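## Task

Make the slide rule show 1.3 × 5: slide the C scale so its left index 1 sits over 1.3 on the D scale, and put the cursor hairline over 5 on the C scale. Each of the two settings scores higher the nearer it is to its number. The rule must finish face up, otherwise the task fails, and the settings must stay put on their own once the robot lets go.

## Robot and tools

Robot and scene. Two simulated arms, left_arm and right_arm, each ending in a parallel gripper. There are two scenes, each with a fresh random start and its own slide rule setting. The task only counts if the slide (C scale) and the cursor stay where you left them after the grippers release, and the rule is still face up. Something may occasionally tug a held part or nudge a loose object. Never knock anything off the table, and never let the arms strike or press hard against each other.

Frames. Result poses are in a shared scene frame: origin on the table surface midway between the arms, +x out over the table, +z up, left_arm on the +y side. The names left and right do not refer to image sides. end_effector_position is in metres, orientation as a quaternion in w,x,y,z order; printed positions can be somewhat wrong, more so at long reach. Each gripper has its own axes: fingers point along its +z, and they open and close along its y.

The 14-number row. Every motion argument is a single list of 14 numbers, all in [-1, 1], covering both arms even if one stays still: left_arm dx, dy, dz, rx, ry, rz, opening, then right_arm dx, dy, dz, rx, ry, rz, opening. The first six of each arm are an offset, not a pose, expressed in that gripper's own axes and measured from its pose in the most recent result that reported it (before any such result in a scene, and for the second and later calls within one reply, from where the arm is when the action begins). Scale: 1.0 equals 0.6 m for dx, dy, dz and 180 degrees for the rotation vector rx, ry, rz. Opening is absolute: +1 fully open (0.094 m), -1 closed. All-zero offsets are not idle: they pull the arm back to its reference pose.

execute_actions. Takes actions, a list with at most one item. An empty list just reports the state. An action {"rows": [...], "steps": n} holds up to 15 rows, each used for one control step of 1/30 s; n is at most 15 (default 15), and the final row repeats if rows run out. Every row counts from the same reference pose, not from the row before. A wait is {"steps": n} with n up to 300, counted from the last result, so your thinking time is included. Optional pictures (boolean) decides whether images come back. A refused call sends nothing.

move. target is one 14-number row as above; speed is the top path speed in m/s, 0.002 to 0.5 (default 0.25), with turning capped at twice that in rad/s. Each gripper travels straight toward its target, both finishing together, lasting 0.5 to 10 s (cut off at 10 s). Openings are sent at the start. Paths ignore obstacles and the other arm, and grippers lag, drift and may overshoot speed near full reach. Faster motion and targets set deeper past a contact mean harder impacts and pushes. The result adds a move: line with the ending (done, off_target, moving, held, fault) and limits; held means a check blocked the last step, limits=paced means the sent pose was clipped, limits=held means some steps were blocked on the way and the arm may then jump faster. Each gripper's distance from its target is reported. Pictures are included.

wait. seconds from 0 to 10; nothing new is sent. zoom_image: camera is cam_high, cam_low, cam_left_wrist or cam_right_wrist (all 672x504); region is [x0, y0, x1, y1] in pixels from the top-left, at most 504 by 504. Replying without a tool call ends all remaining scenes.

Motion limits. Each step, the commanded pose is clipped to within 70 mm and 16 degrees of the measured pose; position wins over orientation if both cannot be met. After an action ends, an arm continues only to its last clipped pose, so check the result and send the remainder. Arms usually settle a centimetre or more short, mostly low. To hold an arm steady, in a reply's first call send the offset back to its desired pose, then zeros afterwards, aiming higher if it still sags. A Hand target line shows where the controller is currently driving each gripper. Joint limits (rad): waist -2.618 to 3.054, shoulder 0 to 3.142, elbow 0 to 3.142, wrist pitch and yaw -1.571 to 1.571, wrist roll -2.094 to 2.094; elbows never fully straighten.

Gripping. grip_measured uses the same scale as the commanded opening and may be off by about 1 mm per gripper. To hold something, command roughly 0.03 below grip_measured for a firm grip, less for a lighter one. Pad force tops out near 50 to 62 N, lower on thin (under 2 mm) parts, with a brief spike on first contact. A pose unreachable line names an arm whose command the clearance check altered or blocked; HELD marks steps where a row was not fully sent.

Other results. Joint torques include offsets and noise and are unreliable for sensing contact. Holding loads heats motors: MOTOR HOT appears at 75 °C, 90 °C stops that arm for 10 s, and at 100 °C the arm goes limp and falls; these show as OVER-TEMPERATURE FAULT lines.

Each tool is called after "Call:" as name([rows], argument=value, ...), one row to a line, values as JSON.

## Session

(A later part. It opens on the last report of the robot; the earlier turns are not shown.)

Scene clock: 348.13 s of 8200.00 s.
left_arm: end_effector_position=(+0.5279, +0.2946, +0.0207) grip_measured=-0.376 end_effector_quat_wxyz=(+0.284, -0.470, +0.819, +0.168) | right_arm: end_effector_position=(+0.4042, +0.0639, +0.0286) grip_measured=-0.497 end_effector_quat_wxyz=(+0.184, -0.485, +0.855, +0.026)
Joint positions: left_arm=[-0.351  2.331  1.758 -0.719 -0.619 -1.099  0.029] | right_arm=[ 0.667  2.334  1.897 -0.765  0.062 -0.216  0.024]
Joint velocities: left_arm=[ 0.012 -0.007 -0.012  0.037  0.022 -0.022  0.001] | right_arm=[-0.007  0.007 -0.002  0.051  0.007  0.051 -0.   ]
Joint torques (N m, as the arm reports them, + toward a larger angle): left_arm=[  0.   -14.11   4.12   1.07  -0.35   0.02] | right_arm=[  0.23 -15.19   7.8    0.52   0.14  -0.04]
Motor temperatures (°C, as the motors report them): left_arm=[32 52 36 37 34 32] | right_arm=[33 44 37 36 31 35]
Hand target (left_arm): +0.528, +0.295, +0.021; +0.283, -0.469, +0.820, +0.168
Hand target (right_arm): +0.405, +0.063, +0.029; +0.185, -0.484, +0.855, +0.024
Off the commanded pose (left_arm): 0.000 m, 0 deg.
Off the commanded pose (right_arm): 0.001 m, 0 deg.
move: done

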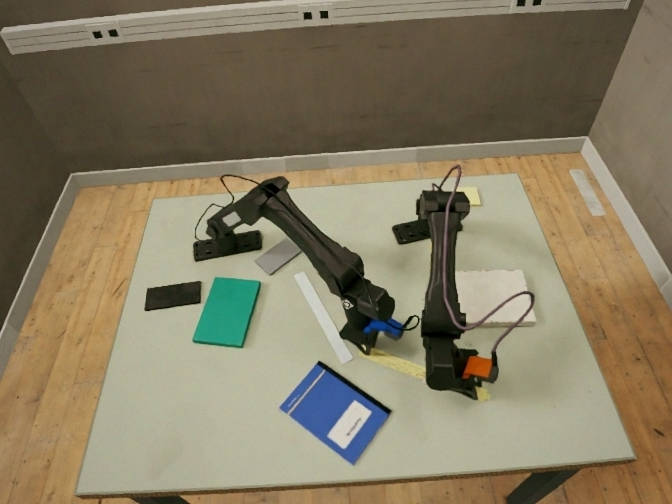

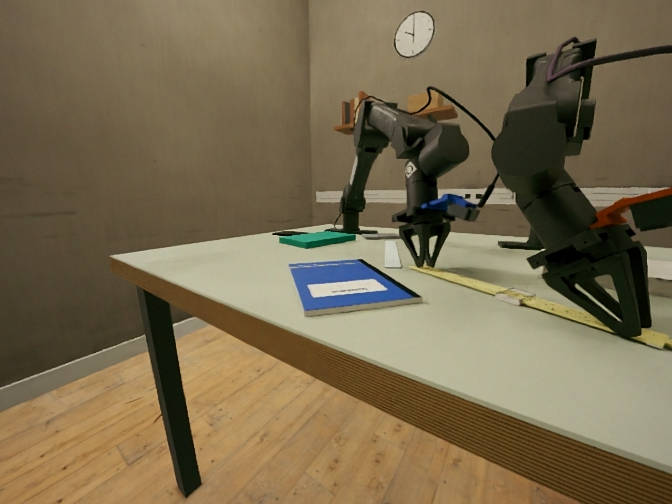

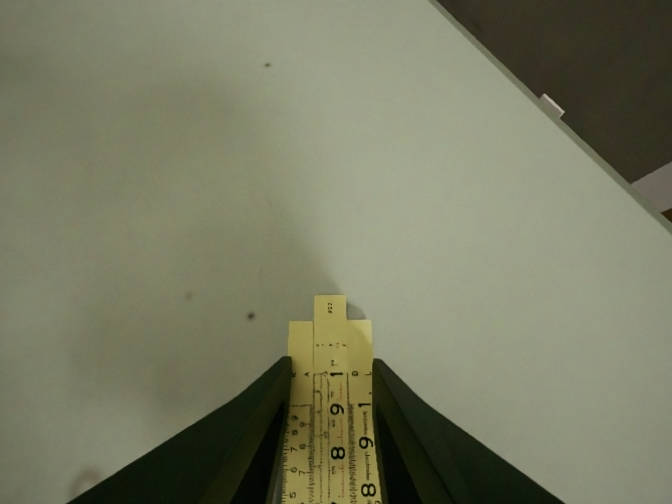

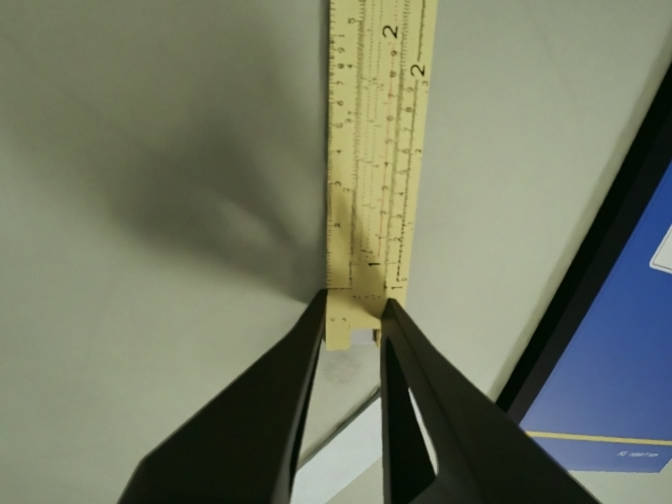

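Call:
move(target=[0,0,0,0,0,0,-0.41, 0,0,-0.02,0,0,0,-0.5], speed=0.04)

Call:
move(target=[0,0,0,0,0,0,-0.41, 0,0,0,0,0,0,0.0], speed=0.04)

Scene clock: 352.70 s of 8200.00 s.
left_arm: end_effector_position=(+0.5281, +0.2944, +0.0206) grip_measured=-0.376 end_effector_quat_wxyz=(+0.284, -0.470, +0.819, +0.167) | right_arm: end_effector_position=(+0.4035, +0.0636, +0.0298) grip_measured=-0.497 end_effector_quat_wxyz=(+0.183, -0.485, +0.855, +0.027)
Joint positions: left_arm=[-0.351  2.331  1.758 -0.718 -0.618 -1.1    0.029] | right_arm=[ 0.667  2.331  1.897 -0.77   0.06  -0.216  0.024]
Joint velocities: left_arm=[ 0.002 -0.012 -0.002 -0.007 -0.007 -0.022 -0.001] | right_arm=[ 0.002 -0.012 -0.012  0.037  0.007  0.022 -0.001]
Joint torques (N m, as the arm reports them, + toward a larger angle): left_arm=[ -0.03 -14.04   4.35   1.05  -0.38  -0.01] | right_arm=[  0.12 -17.48   7.63   0.34   0.01   0.04]
Motor temperatures (°C, as the motors report them): left_arm=[32 52 36 37 34 31] | right_arm=[33 44 37 36 31 35]
Hand target (left_arm): +0.528, +0.295, +0.021; +0.284, -0.470, +0.819, +0.168
Hand target (right_arm): +0.401, +0.061, +0.040; +0.184, -0.485, +0.855, +0.026
Off the commanded pose (left_arm): 0.000 m, 0 deg.
Off the commanded pose (right_arm): 0.011 m, 0 deg.
After step 90, 0.87 s passed at rest.
move: off_target (right_arm)

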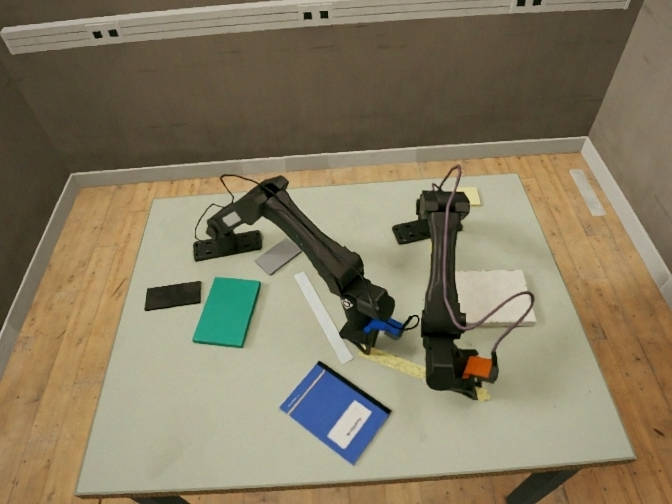

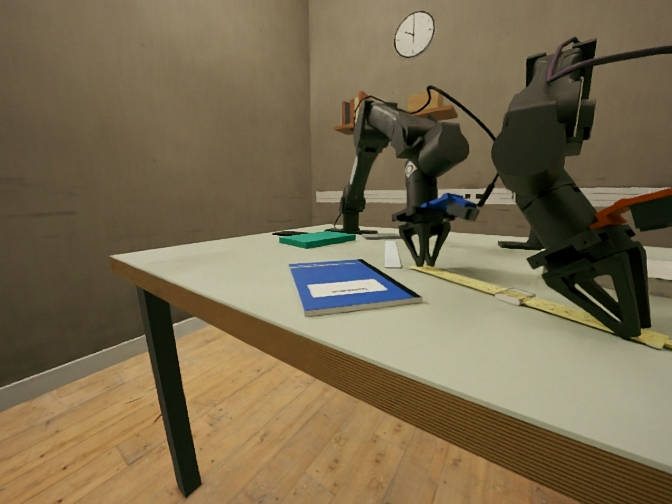

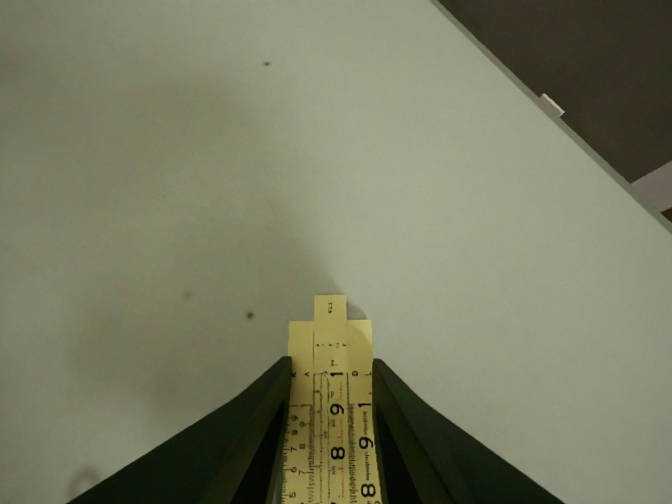

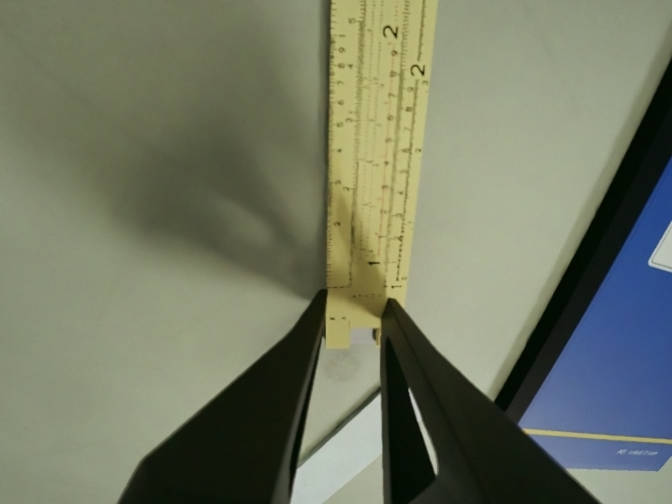

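Scene clock: 353.20 s of 8200.00 s.
left_arm: end_effector_position=(+0.5281, +0.2943, +0.0205) grip_measured=-0.376 end_effector_quat_wxyz=(+0.284, -0.470, +0.819, +0.166) | right_arm: end_effector_position=(+0.4035, +0.0636, +0.0298) grip_measured=-0.003 end_effector_quat_wxyz=(+0.183, -0.485, +0.855, +0.027)
Joint positions: left_arm=[-0.351  2.331  1.758 -0.718 -0.617 -1.1    0.029] | right_arm=[ 0.667  2.331  1.897 -0.77   0.06  -0.216  0.047]
Joint velocities: left_arm=[-0.022 -0.012  0.022  0.037  0.022 -0.022 -0.   ] | right_arm=[-0.002  0.002  0.002 -0.022 -0.037 -0.051  0.001]
Joint torques (N m, as the arm reports them, + toward a larger angle): left_arm=[  0.03 -14.21   4.12   1.07  -0.37   0.  ] | right_arm=[  0.21 -15.29   7.96   0.6    0.05   0.  ]
Motor temperatures (°C, as the motors report them): left_arm=[32 52 36 37 34 31] | right_arm=[33 44 37 36 31 35]
Hand target (left_arm): +0.528, +0.294, +0.021; +0.284, -0.470, +0.819, +0.167
Hand target (right_arm): +0.403, +0.064, +0.030; +0.183, -0.485, +0.855, +0.027
Off the commanded pose (left_arm): 0.000 m, 0 deg.
Off the commanded pose (right_arm): 0.000 m, 0 deg.
move: done

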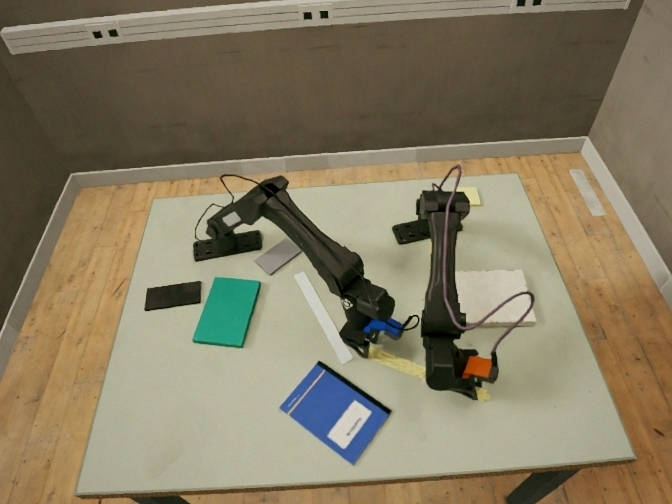

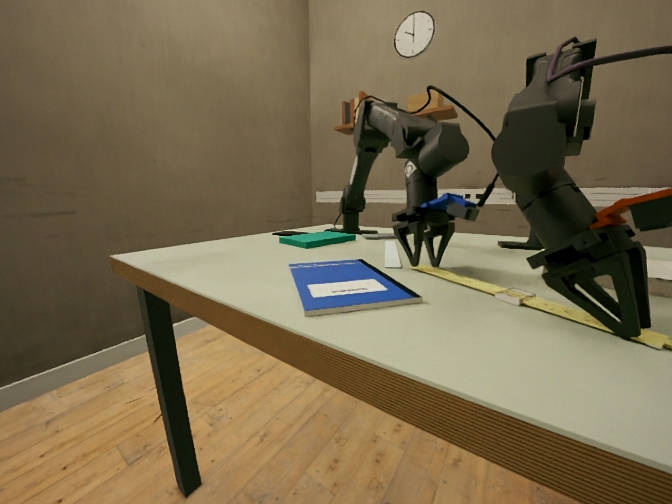

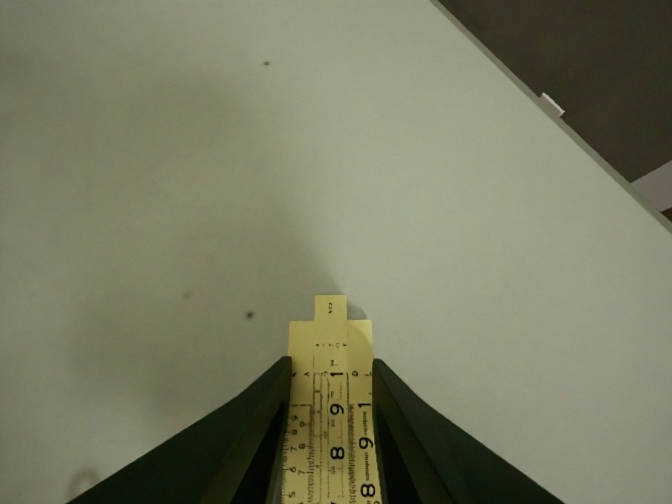

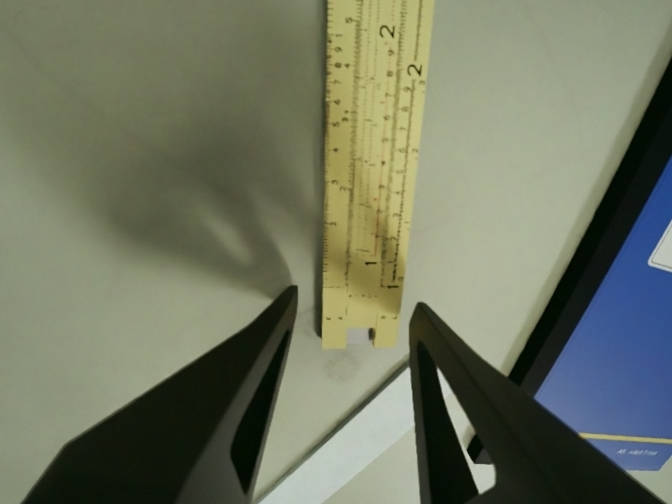

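Call:
move(target=[0,0,0,0,0,0,-0.41, 0.01,0,0.038,0,0,0,0.0], speed=0.04)

Scene clock: 356.03 s of 8200.00 s.
left_arm: end_effector_position=(+0.5281, +0.2943, +0.0205) grip_measured=-0.376 end_effector_quat_wxyz=(+0.284, -0.470, +0.819, +0.166) | right_arm: end_effector_position=(+0.4112, +0.0720, +0.0292) grip_measured=-0.003 end_effector_quat_wxyz=(+0.205, -0.482, +0.851, +0.034)
Joint positions: left_arm=[-0.351  2.331  1.758 -0.718 -0.617 -1.1    0.029] | right_arm=[ 0.667  2.338  1.889 -0.707  0.06  -0.216  0.047]
Joint velocities: left_arm=[-0.007 -0.012  0.022 -0.081  0.066 -0.081  0.   ] | right_arm=[-0.017  0.002  0.002  0.051  0.007  0.022  0.   ]
Joint torques (N m, as the arm reports them, + toward a larger angle): left_arm=[  0.12 -14.1    4.21   1.09  -0.33  -0.01] | right_arm=[ -0.48 -13.25   5.11   0.66   0.05  -0.05]
Motor temperatures (°C, as the motors report them): left_arm=[32 52 36 37 34 31] | right_arm=[33 45 37 36 31 35]
Hand target (left_arm): +0.528, +0.294, +0.021; +0.284, -0.470, +0.819, +0.166
Hand target (right_arm): +0.407, +0.063, +0.007; +0.183, -0.485, +0.855, +0.027
Off the commanded pose (left_arm): 0.000 m, 0 deg.
Off the commanded pose (right_arm): 0.024 m, 3 deg.
move: off_target (right_arm)

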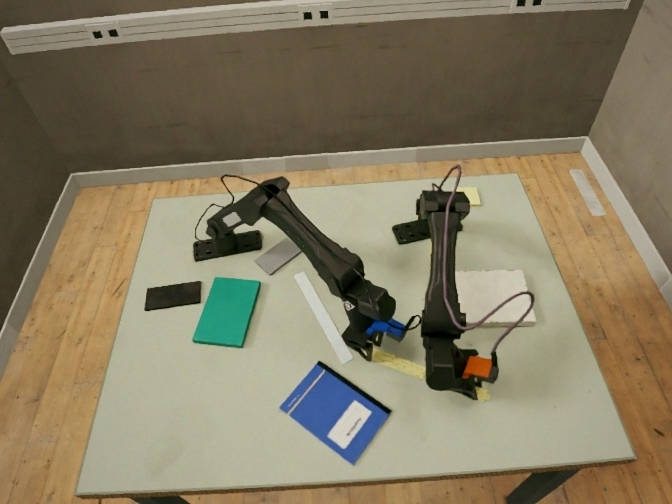

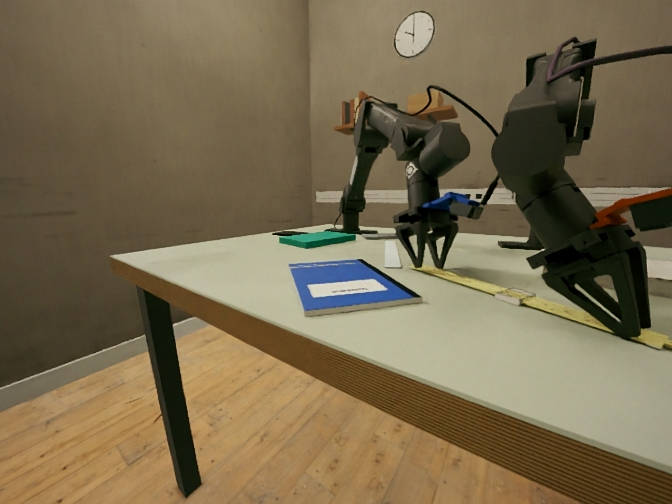

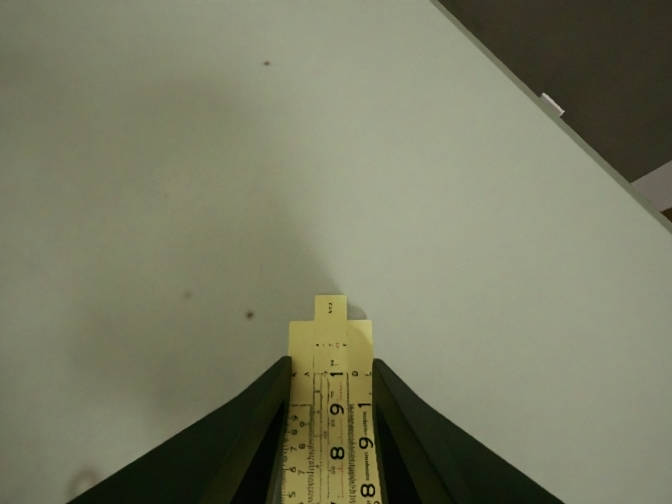

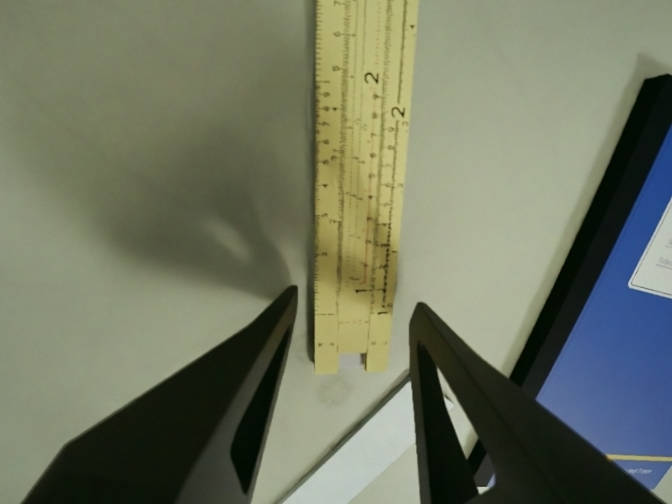

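Call:
move(target=[0,0,0,0,0,0,-0.41, 0.004,0,0.012,0,0,0,-0.43], speed=0.04)

Scene clock: 358.63 s of 8200.00 s.
left_arm: end_effector_position=(+0.5283, +0.2943, +0.0206) grip_measured=-0.376 end_effector_quat_wxyz=(+0.284, -0.471, +0.819, +0.166) | right_arm: end_effector_position=(+0.4107, +0.0731, +0.0293) grip_measured=-0.427 end_effector_quat_wxyz=(+0.205, -0.483, +0.851, +0.037)
Joint positions: left_arm=[-0.351  2.331  1.758 -0.717 -0.617 -1.101  0.029] | right_arm=[ 0.668  2.338  1.888 -0.705  0.055 -0.216  0.027]
Joint velocities: left_arm=[-0.002  0.017 -0.002  0.022 -0.007 -0.007  0.   ] | right_arm=[ 0.007 -0.012 -0.002 -0.095 -0.051 -0.007 -0.001]
Joint torques (N m, as the arm reports them, + toward a larger angle): left_arm=[  0.   -14.18   4.13   1.08  -0.34  -0.01] | right_arm=[ -0.36 -14.43   6.68   0.85   0.04   0.01]
Motor temperatures (°C, as the motors report them): left_arm=[32 52 36 37 34 31] | right_arm=[33 45 36 36 31 35]
Hand target (left_arm): +0.528, +0.294, +0.020; +0.284, -0.470, +0.819, +0.166
Hand target (right_arm): +0.412, +0.072, +0.022; +0.205, -0.482, +0.851, +0.034
Off the commanded pose (left_arm): 0.000 m, 0 deg.
Off the commanded pose (right_arm): 0.008 m, 0 deg.
move: done

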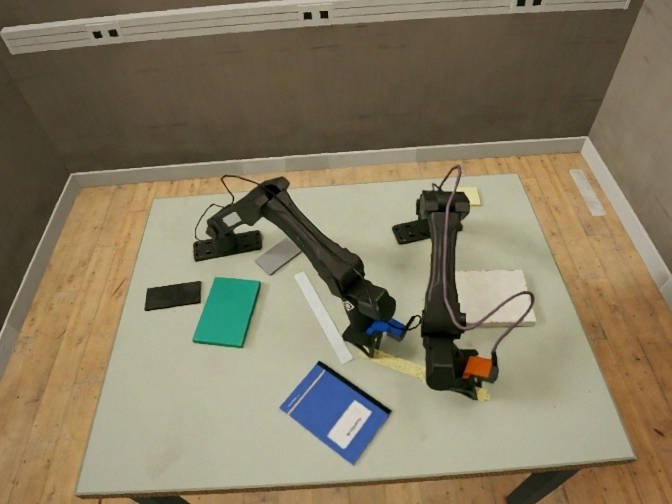

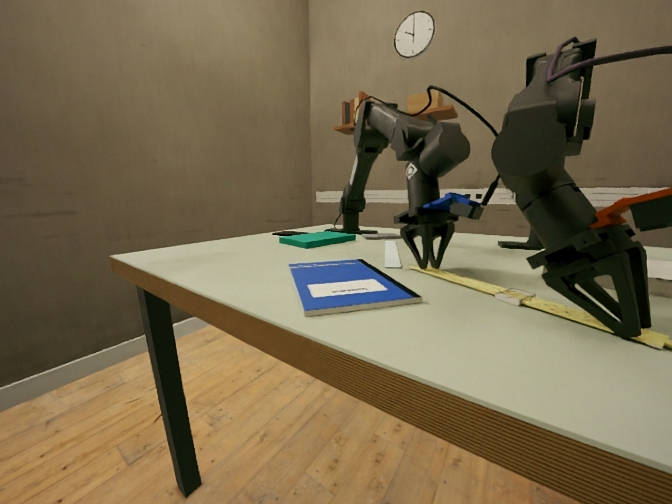

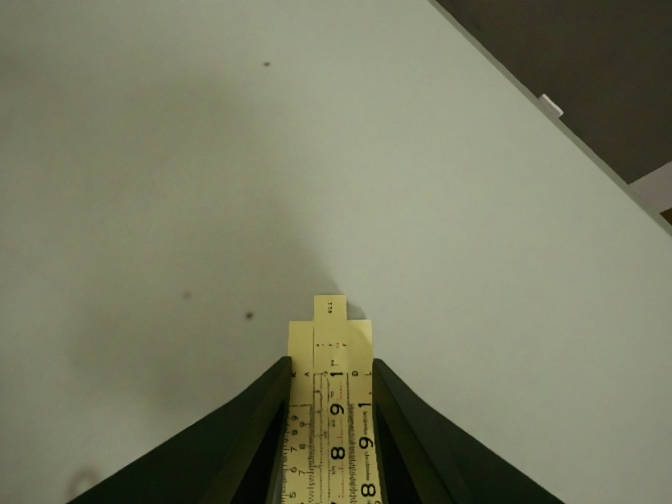

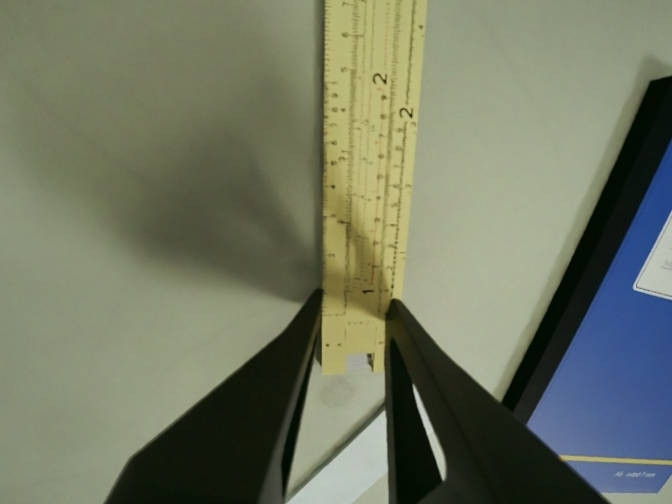

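Call:
move(target=[0,0,0,0,0,0,-0.41, -0.012,0,-0.03,0,0,0,-0.43], speed=0.06)

Call:
move(target=[0,0,0,0,0,0,-0.41, 0,0,0,-0.055,0,0,0.05], speed=0.1)

Scene clock: 364.40 s of 8200.00 s.
left_arm: end_effector_position=(+0.5286, +0.2940, +0.0205) grip_measured=-0.376 end_effector_quat_wxyz=(+0.284, -0.471, +0.819, +0.165) | right_arm: end_effector_position=(+0.4071, +0.0693, +0.0296) grip_measured=-0.427 end_effector_quat_wxyz=(+0.193, -0.484, +0.853, +0.033)
Joint positions: left_arm=[-0.351  2.331  1.758 -0.716 -0.616 -1.101  0.029] | right_arm=[ 0.668  2.338  1.9   -0.742  0.054 -0.216  0.027]
Joint velocities: left_arm=[-0.012  0.007 -0.002 -0.007  0.051  0.051 -0.001] | right_arm=[ 0.002 -0.002  0.012 -0.037 -0.007  0.037  0.   ]
Joint torques (N m, as the arm reports them, + toward a larger angle): left_arm=[ -0.01 -14.08   4.13   1.06  -0.35  -0.04] | right_arm=[  0.39 -17.17  10.7    0.38   0.08   0.02]
Motor temperatures (°C, as the motors report them): left_arm=[32 52 36 37 34 31] | right_arm=[33 45 36 36 31 35]
Hand target (left_arm): +0.528, +0.294, +0.021; +0.284, -0.471, +0.819, +0.166
Hand target (right_arm): +0.408, +0.074, +0.048; +0.205, -0.483, +0.851, +0.037
Off the commanded pose (left_arm): 0.000 m, 0 deg.
Off the commanded pose (right_arm): 0.020 m, 1 deg.
After step 90, 1.90 s passed at rest.
move: off_target (right_arm)

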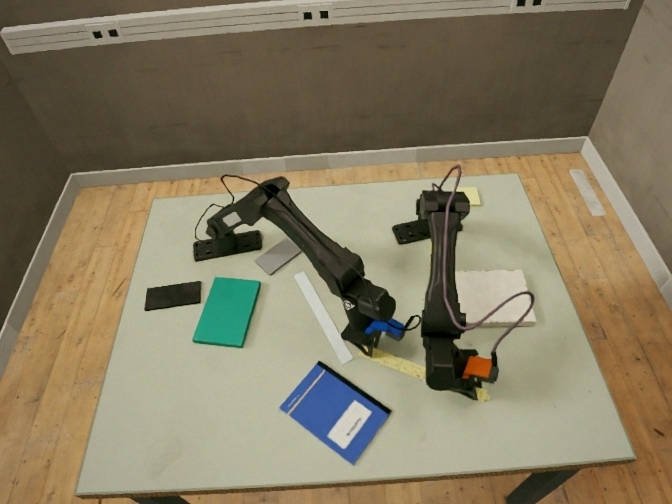

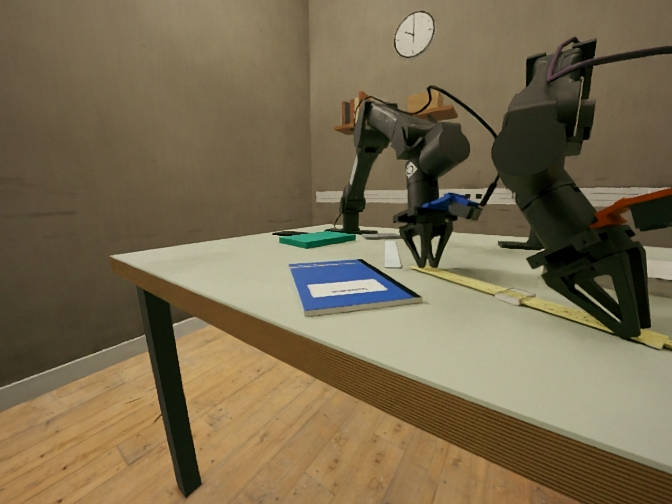

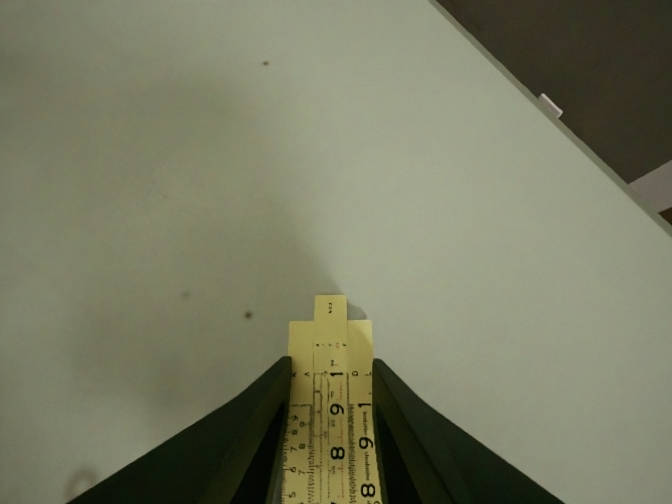

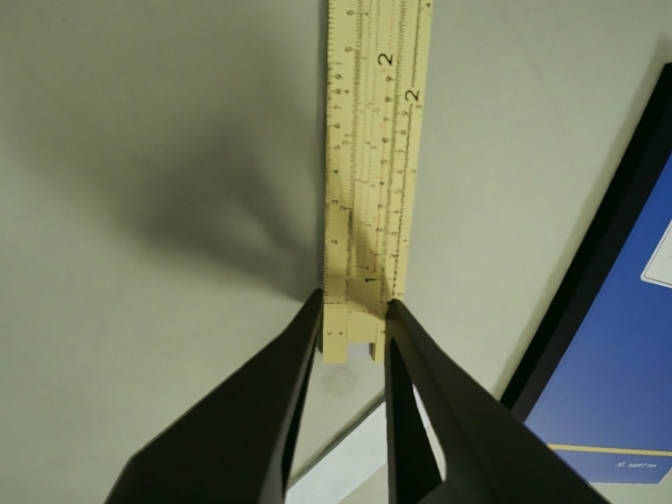

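Scene clock: 365.63 s of 8200.00 s.
left_arm: end_effector_position=(+0.5286, +0.2940, +0.0205) grip_measured=-0.376 end_effector_quat_wxyz=(+0.284, -0.471, +0.819, +0.165) | right_arm: end_effector_position=(+0.4067, +0.0691, +0.0270) grip_measured=+0.047 end_effector_quat_wxyz=(+0.159, -0.496, +0.847, +0.101)
Joint positions: left_arm=[-0.351  2.331  1.758 -0.716 -0.616 -1.101  0.029] | right_arm=[ 0.612  2.368  1.949 -0.791 -0.118 -0.267  0.049]
Joint velocities: left_arm=[-0.007  0.012 -0.002 -0.022 -0.037 -0.022 -0.001] | right_arm=[-0.022  0.002  0.007 -0.022 -0.022  0.037  0.   ]
Joint torques (N m, as the arm reports them, + toward a larger angle): left_arm=[  0.06 -14.1    4.12   1.11  -0.36  -0.02] | right_arm=[ -0.45 -14.65  10.49   0.28  -0.15  -0.08]
Motor temperatures (°C, as the motors report them): left_arm=[32 52 36 37 34 31] | right_arm=[33 45 36 36 31 35]
Hand target (left_arm): +0.529, +0.294, +0.021; +0.284, -0.471, +0.819, +0.165
Hand target (right_arm): +0.407, +0.069, +0.030; +0.153, -0.499, +0.846, +0.107
Off the commanded pose (left_arm): 0.000 m, 0 deg.
Off the commanded pose (right_arm): 0.003 m, 1 deg.
move: done

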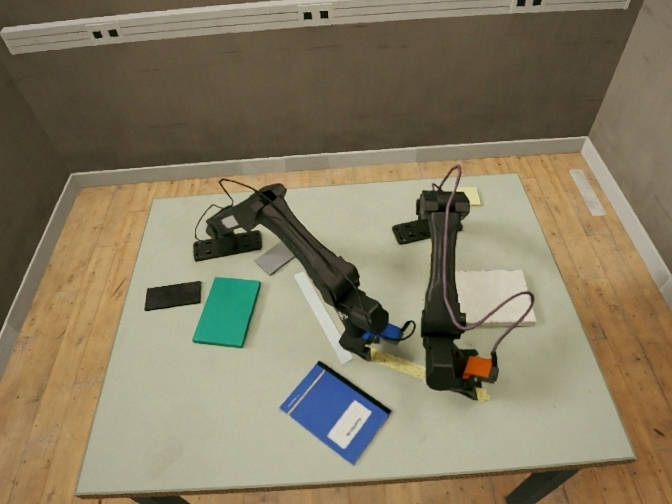

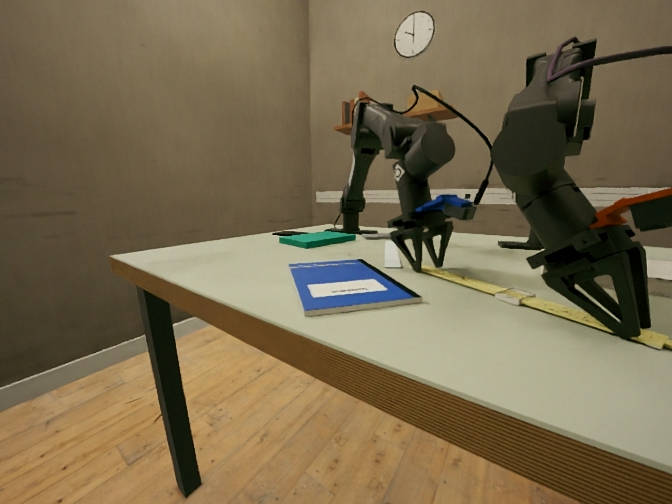

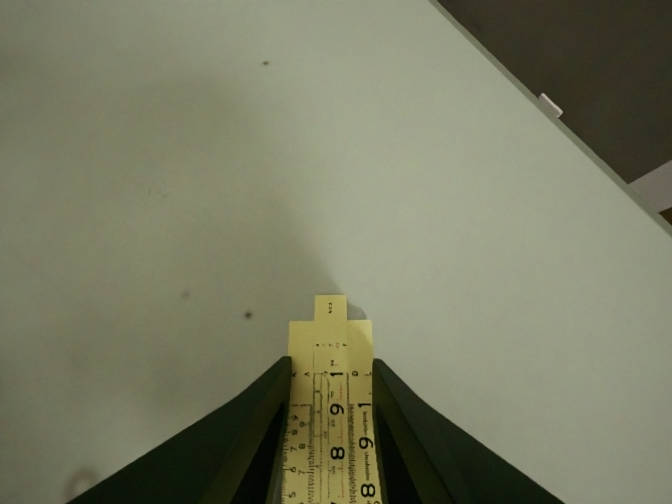

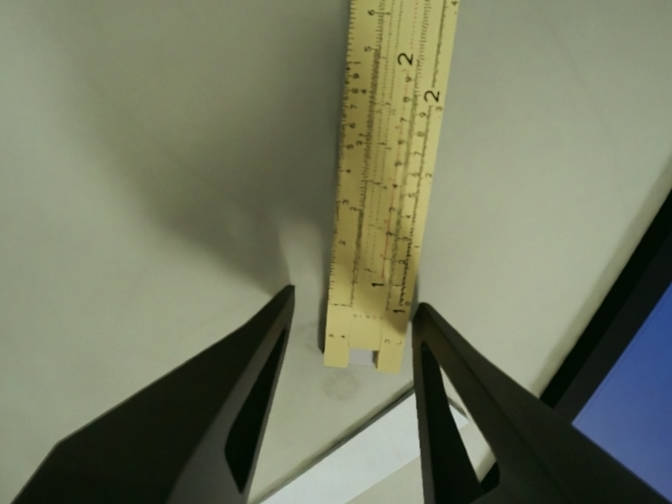

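Call:
move(target=[0,0,0,0,0,0,-0.41, 0.002,-0.014,0.0,0,0,0,0.05], speed=0.05)

Call:
move(target=[0,0,0,0,0,0,-0.41, 0.006,0,0.025,0,0,0,0.05], speed=0.05)

Scene clock: 368.53 s of 8200.00 s.
left_arm: end_effector_position=(+0.5286, +0.2940, +0.0205) grip_measured=-0.376 end_effector_quat_wxyz=(+0.284, -0.471, +0.819, +0.165) | right_arm: end_effector_position=(+0.4102, +0.0655, +0.0271) grip_measured=+0.047 end_effector_quat_wxyz=(+0.159, -0.496, +0.848, +0.100)
Joint positions: left_arm=[-0.351  2.331  1.758 -0.716 -0.616 -1.101  0.029] | right_arm=[ 0.602  2.368  1.95  -0.793 -0.12  -0.275  0.049]
Joint velocities: left_arm=[-0.002  0.007 -0.002 -0.022 -0.037 -0.037  0.001] | right_arm=[ 0.022 -0.012  0.002 -0.066  0.037 -0.022 -0.   ]
Joint torques (N m, as the arm reports them, + toward a larger angle): left_arm=[  0.06 -14.07   4.1    1.06  -0.35  -0.02] | right_arm=[ -0.56 -15.04   8.71   0.55  -0.08  -0.04]
Motor temperatures (°C, as the motors report them): left_arm=[32 52 36 37 34 31] | right_arm=[33 45 37 36 31 35]
Hand target (left_arm): +0.529, +0.294, +0.021; +0.284, -0.471, +0.819, +0.165
Hand target (right_arm): +0.414, +0.064, +0.027; +0.159, -0.496, +0.847, +0.101
Off the commanded pose (left_arm): 0.000 m, 0 deg.
Off the commanded pose (right_arm): 0.004 m, 0 deg.
move: done

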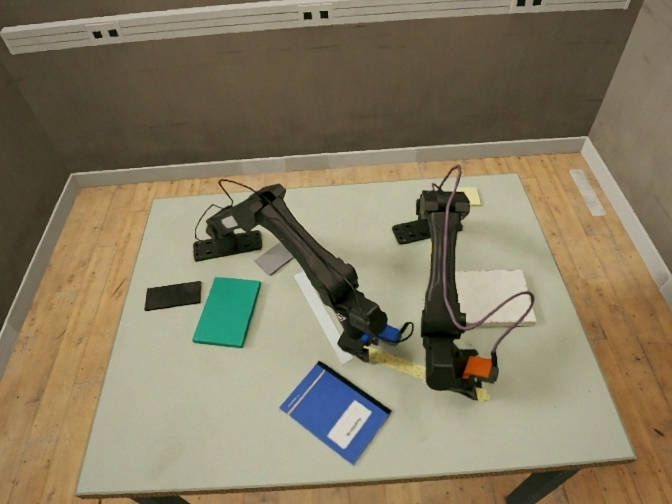

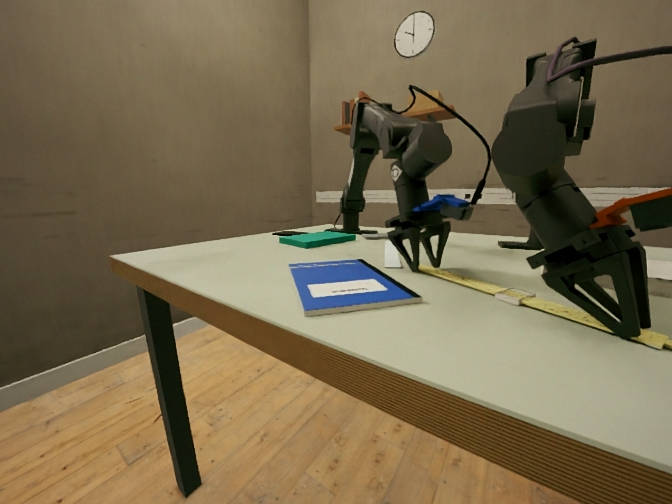

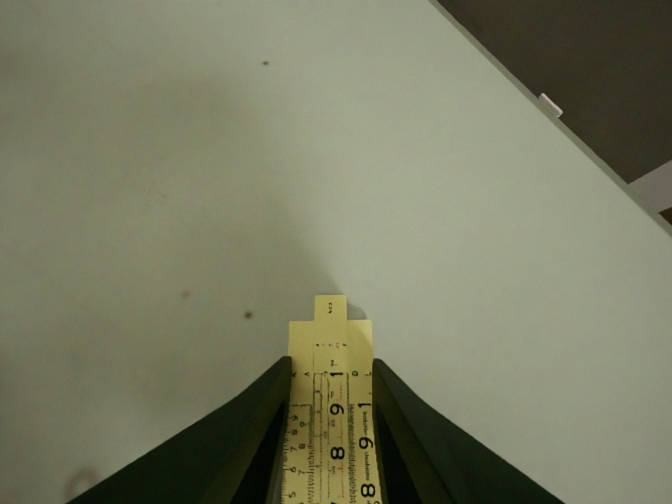

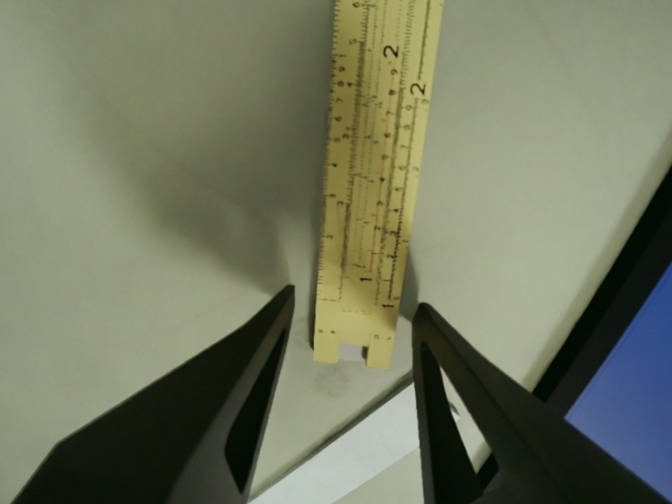

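Scene clock: 369.30 s of 8200.00 s.
left_arm: end_effector_position=(+0.5286, +0.2940, +0.0205) grip_measured=-0.376 end_effector_quat_wxyz=(+0.284, -0.471, +0.819, +0.165) | right_arm: end_effector_position=(+0.4150, +0.0700, +0.0270) grip_measured=+0.047 end_effector_quat_wxyz=(+0.171, -0.495, +0.845, +0.103)
Joint positions: left_arm=[-0.351  2.331  1.758 -0.716 -0.616 -1.101  0.029] | right_arm=[ 0.602  2.373  1.95  -0.763 -0.12  -0.275  0.049]
Joint velocities: left_arm=[-0.002  0.002  0.007 -0.066  0.022 -0.007  0.   ] | right_arm=[-0.007  0.012  0.002  0.022 -0.007 -0.037  0.   ]
Joint torques (N m, as the arm reports them, + toward a larger angle): left_arm=[  0.06 -14.12   4.14   1.08  -0.35  -0.01] | right_arm=[  0.12 -14.15   5.67   0.68  -0.06  -0.03]
Motor temperatures (°C, as the motors report them): left_arm=[32 52 36 37 34 31] | right_arm=[33 45 37 36 31 35]
Hand target (left_arm): +0.529, +0.294, +0.021; +0.284, -0.471, +0.819, +0.165
Hand target (right_arm): +0.411, +0.067, +0.012; +0.159, -0.496, +0.848, +0.100
Off the commanded pose (left_arm): 0.000 m, 0 deg.
Off the commanded pose (right_arm): 0.016 m, 1 deg.
move: off_target (right_arm)

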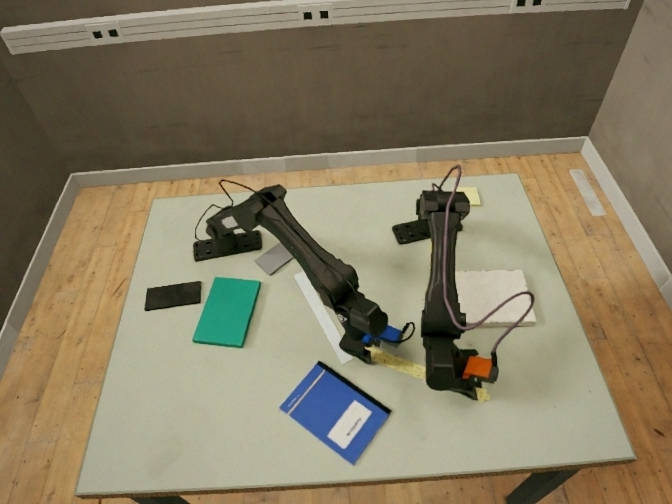

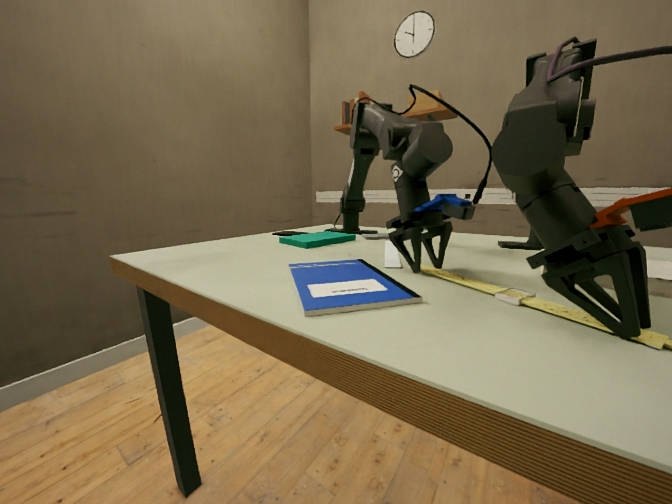

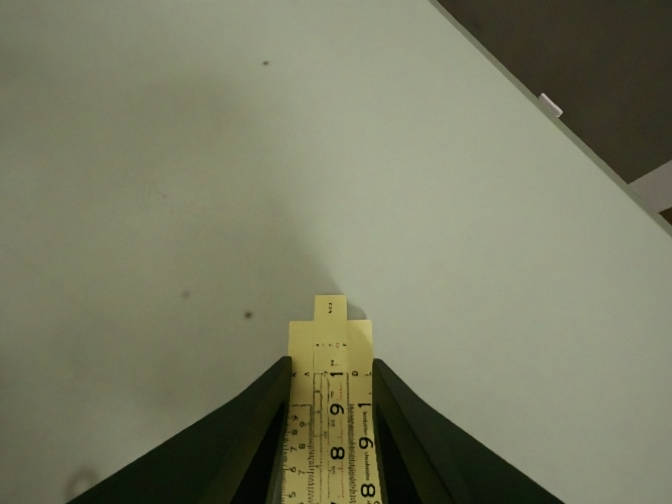

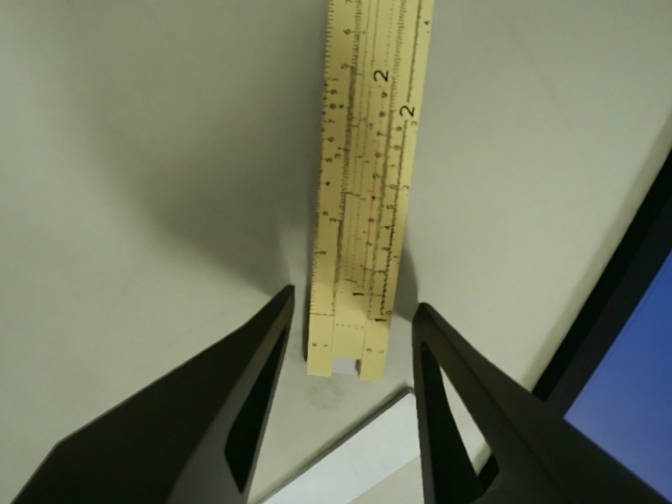

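Call:
move(target=[0,0,0,0,0,0,-0.41, 0.003,0,0.012,0,0,0,-0.44], speed=0.05)

Scene clock: 371.37 s of 8200.00 s.
left_arm: end_effector_position=(+0.5291, +0.2938, +0.0206) grip_measured=-0.376 end_effector_quat_wxyz=(+0.285, -0.472, +0.818, +0.164) | right_arm: end_effector_position=(+0.4150, +0.0704, +0.0270) grip_measured=-0.386 end_effector_quat_wxyz=(+0.171, -0.496, +0.845, +0.104)
Joint positions: left_arm=[-0.351  2.331  1.758 -0.713 -0.615 -1.102  0.029] | right_arm=[ 0.602  2.374  1.95  -0.761 -0.122 -0.276  0.029]
Joint velocities: left_arm=[ 0.002 -0.007  0.007 -0.051  0.022  0.022  0.   ] | right_arm=[ 0.022 -0.002  0.012  0.066  0.051 -0.007 -0.   ]
Joint torques (N m, as the arm reports them, + toward a larger angle): left_arm=[  0.14 -14.09   4.19   1.05  -0.38  -0.01] | right_arm=[  0.31 -14.5    6.88   0.78  -0.03   0.01]
Motor temperatures (°C, as the motors report them): left_arm=[32 52 36 37 34 31] | right_arm=[33 45 37 36 31 35]
Hand target (left_arm): +0.529, +0.294, +0.021; +0.284, -0.471, +0.819, +0.165
Hand target (right_arm): +0.415, +0.071, +0.020; +0.171, -0.495, +0.845, +0.103
Off the commanded pose (left_arm): 0.001 m, 0 deg.
Off the commanded pose (right_arm): 0.007 m, 0 deg.
move: done

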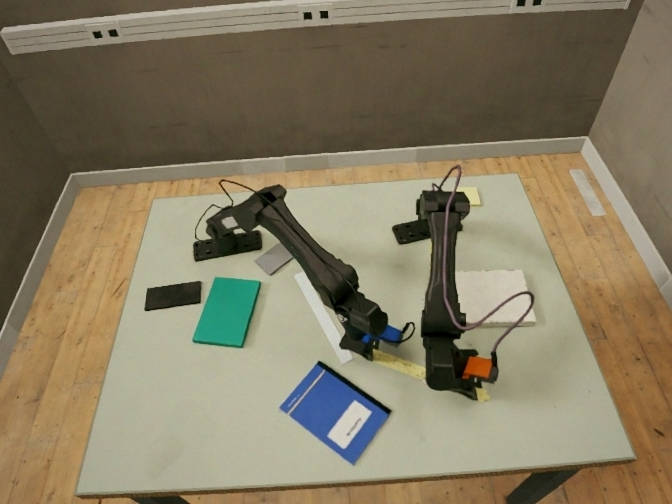

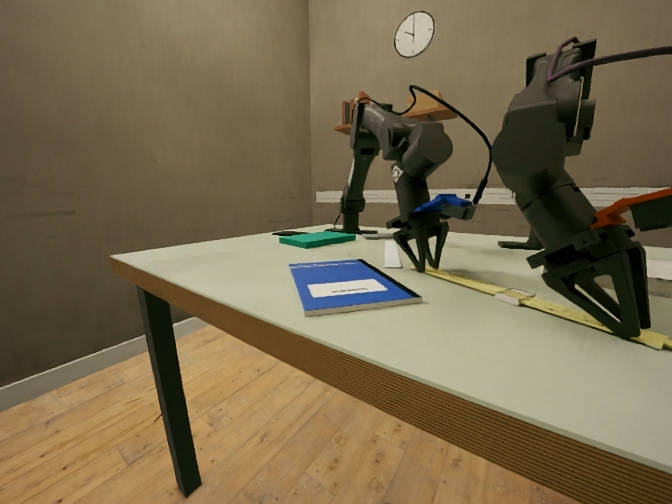

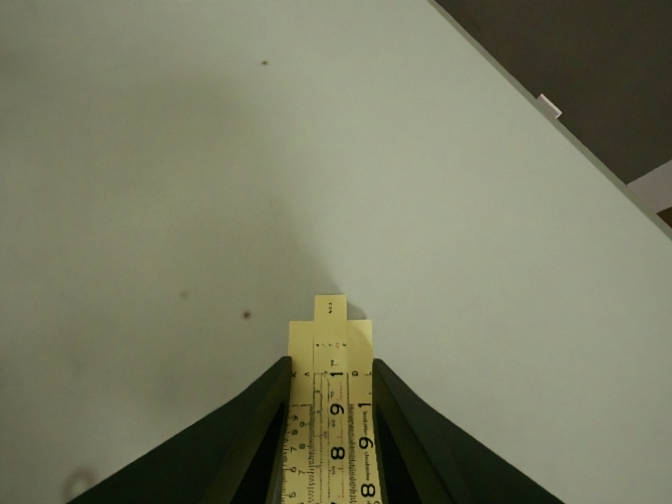

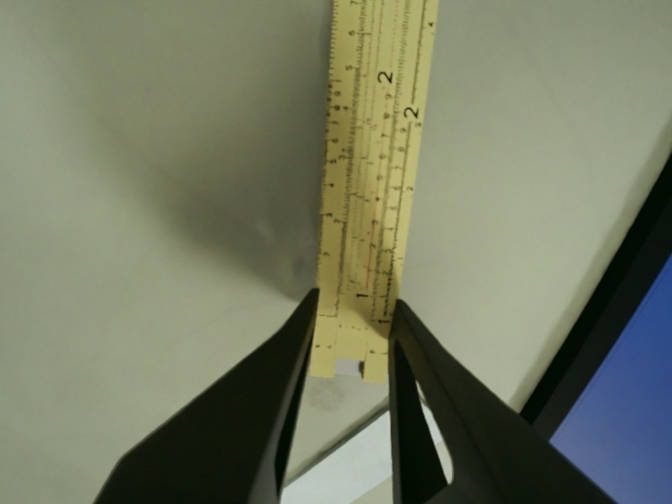

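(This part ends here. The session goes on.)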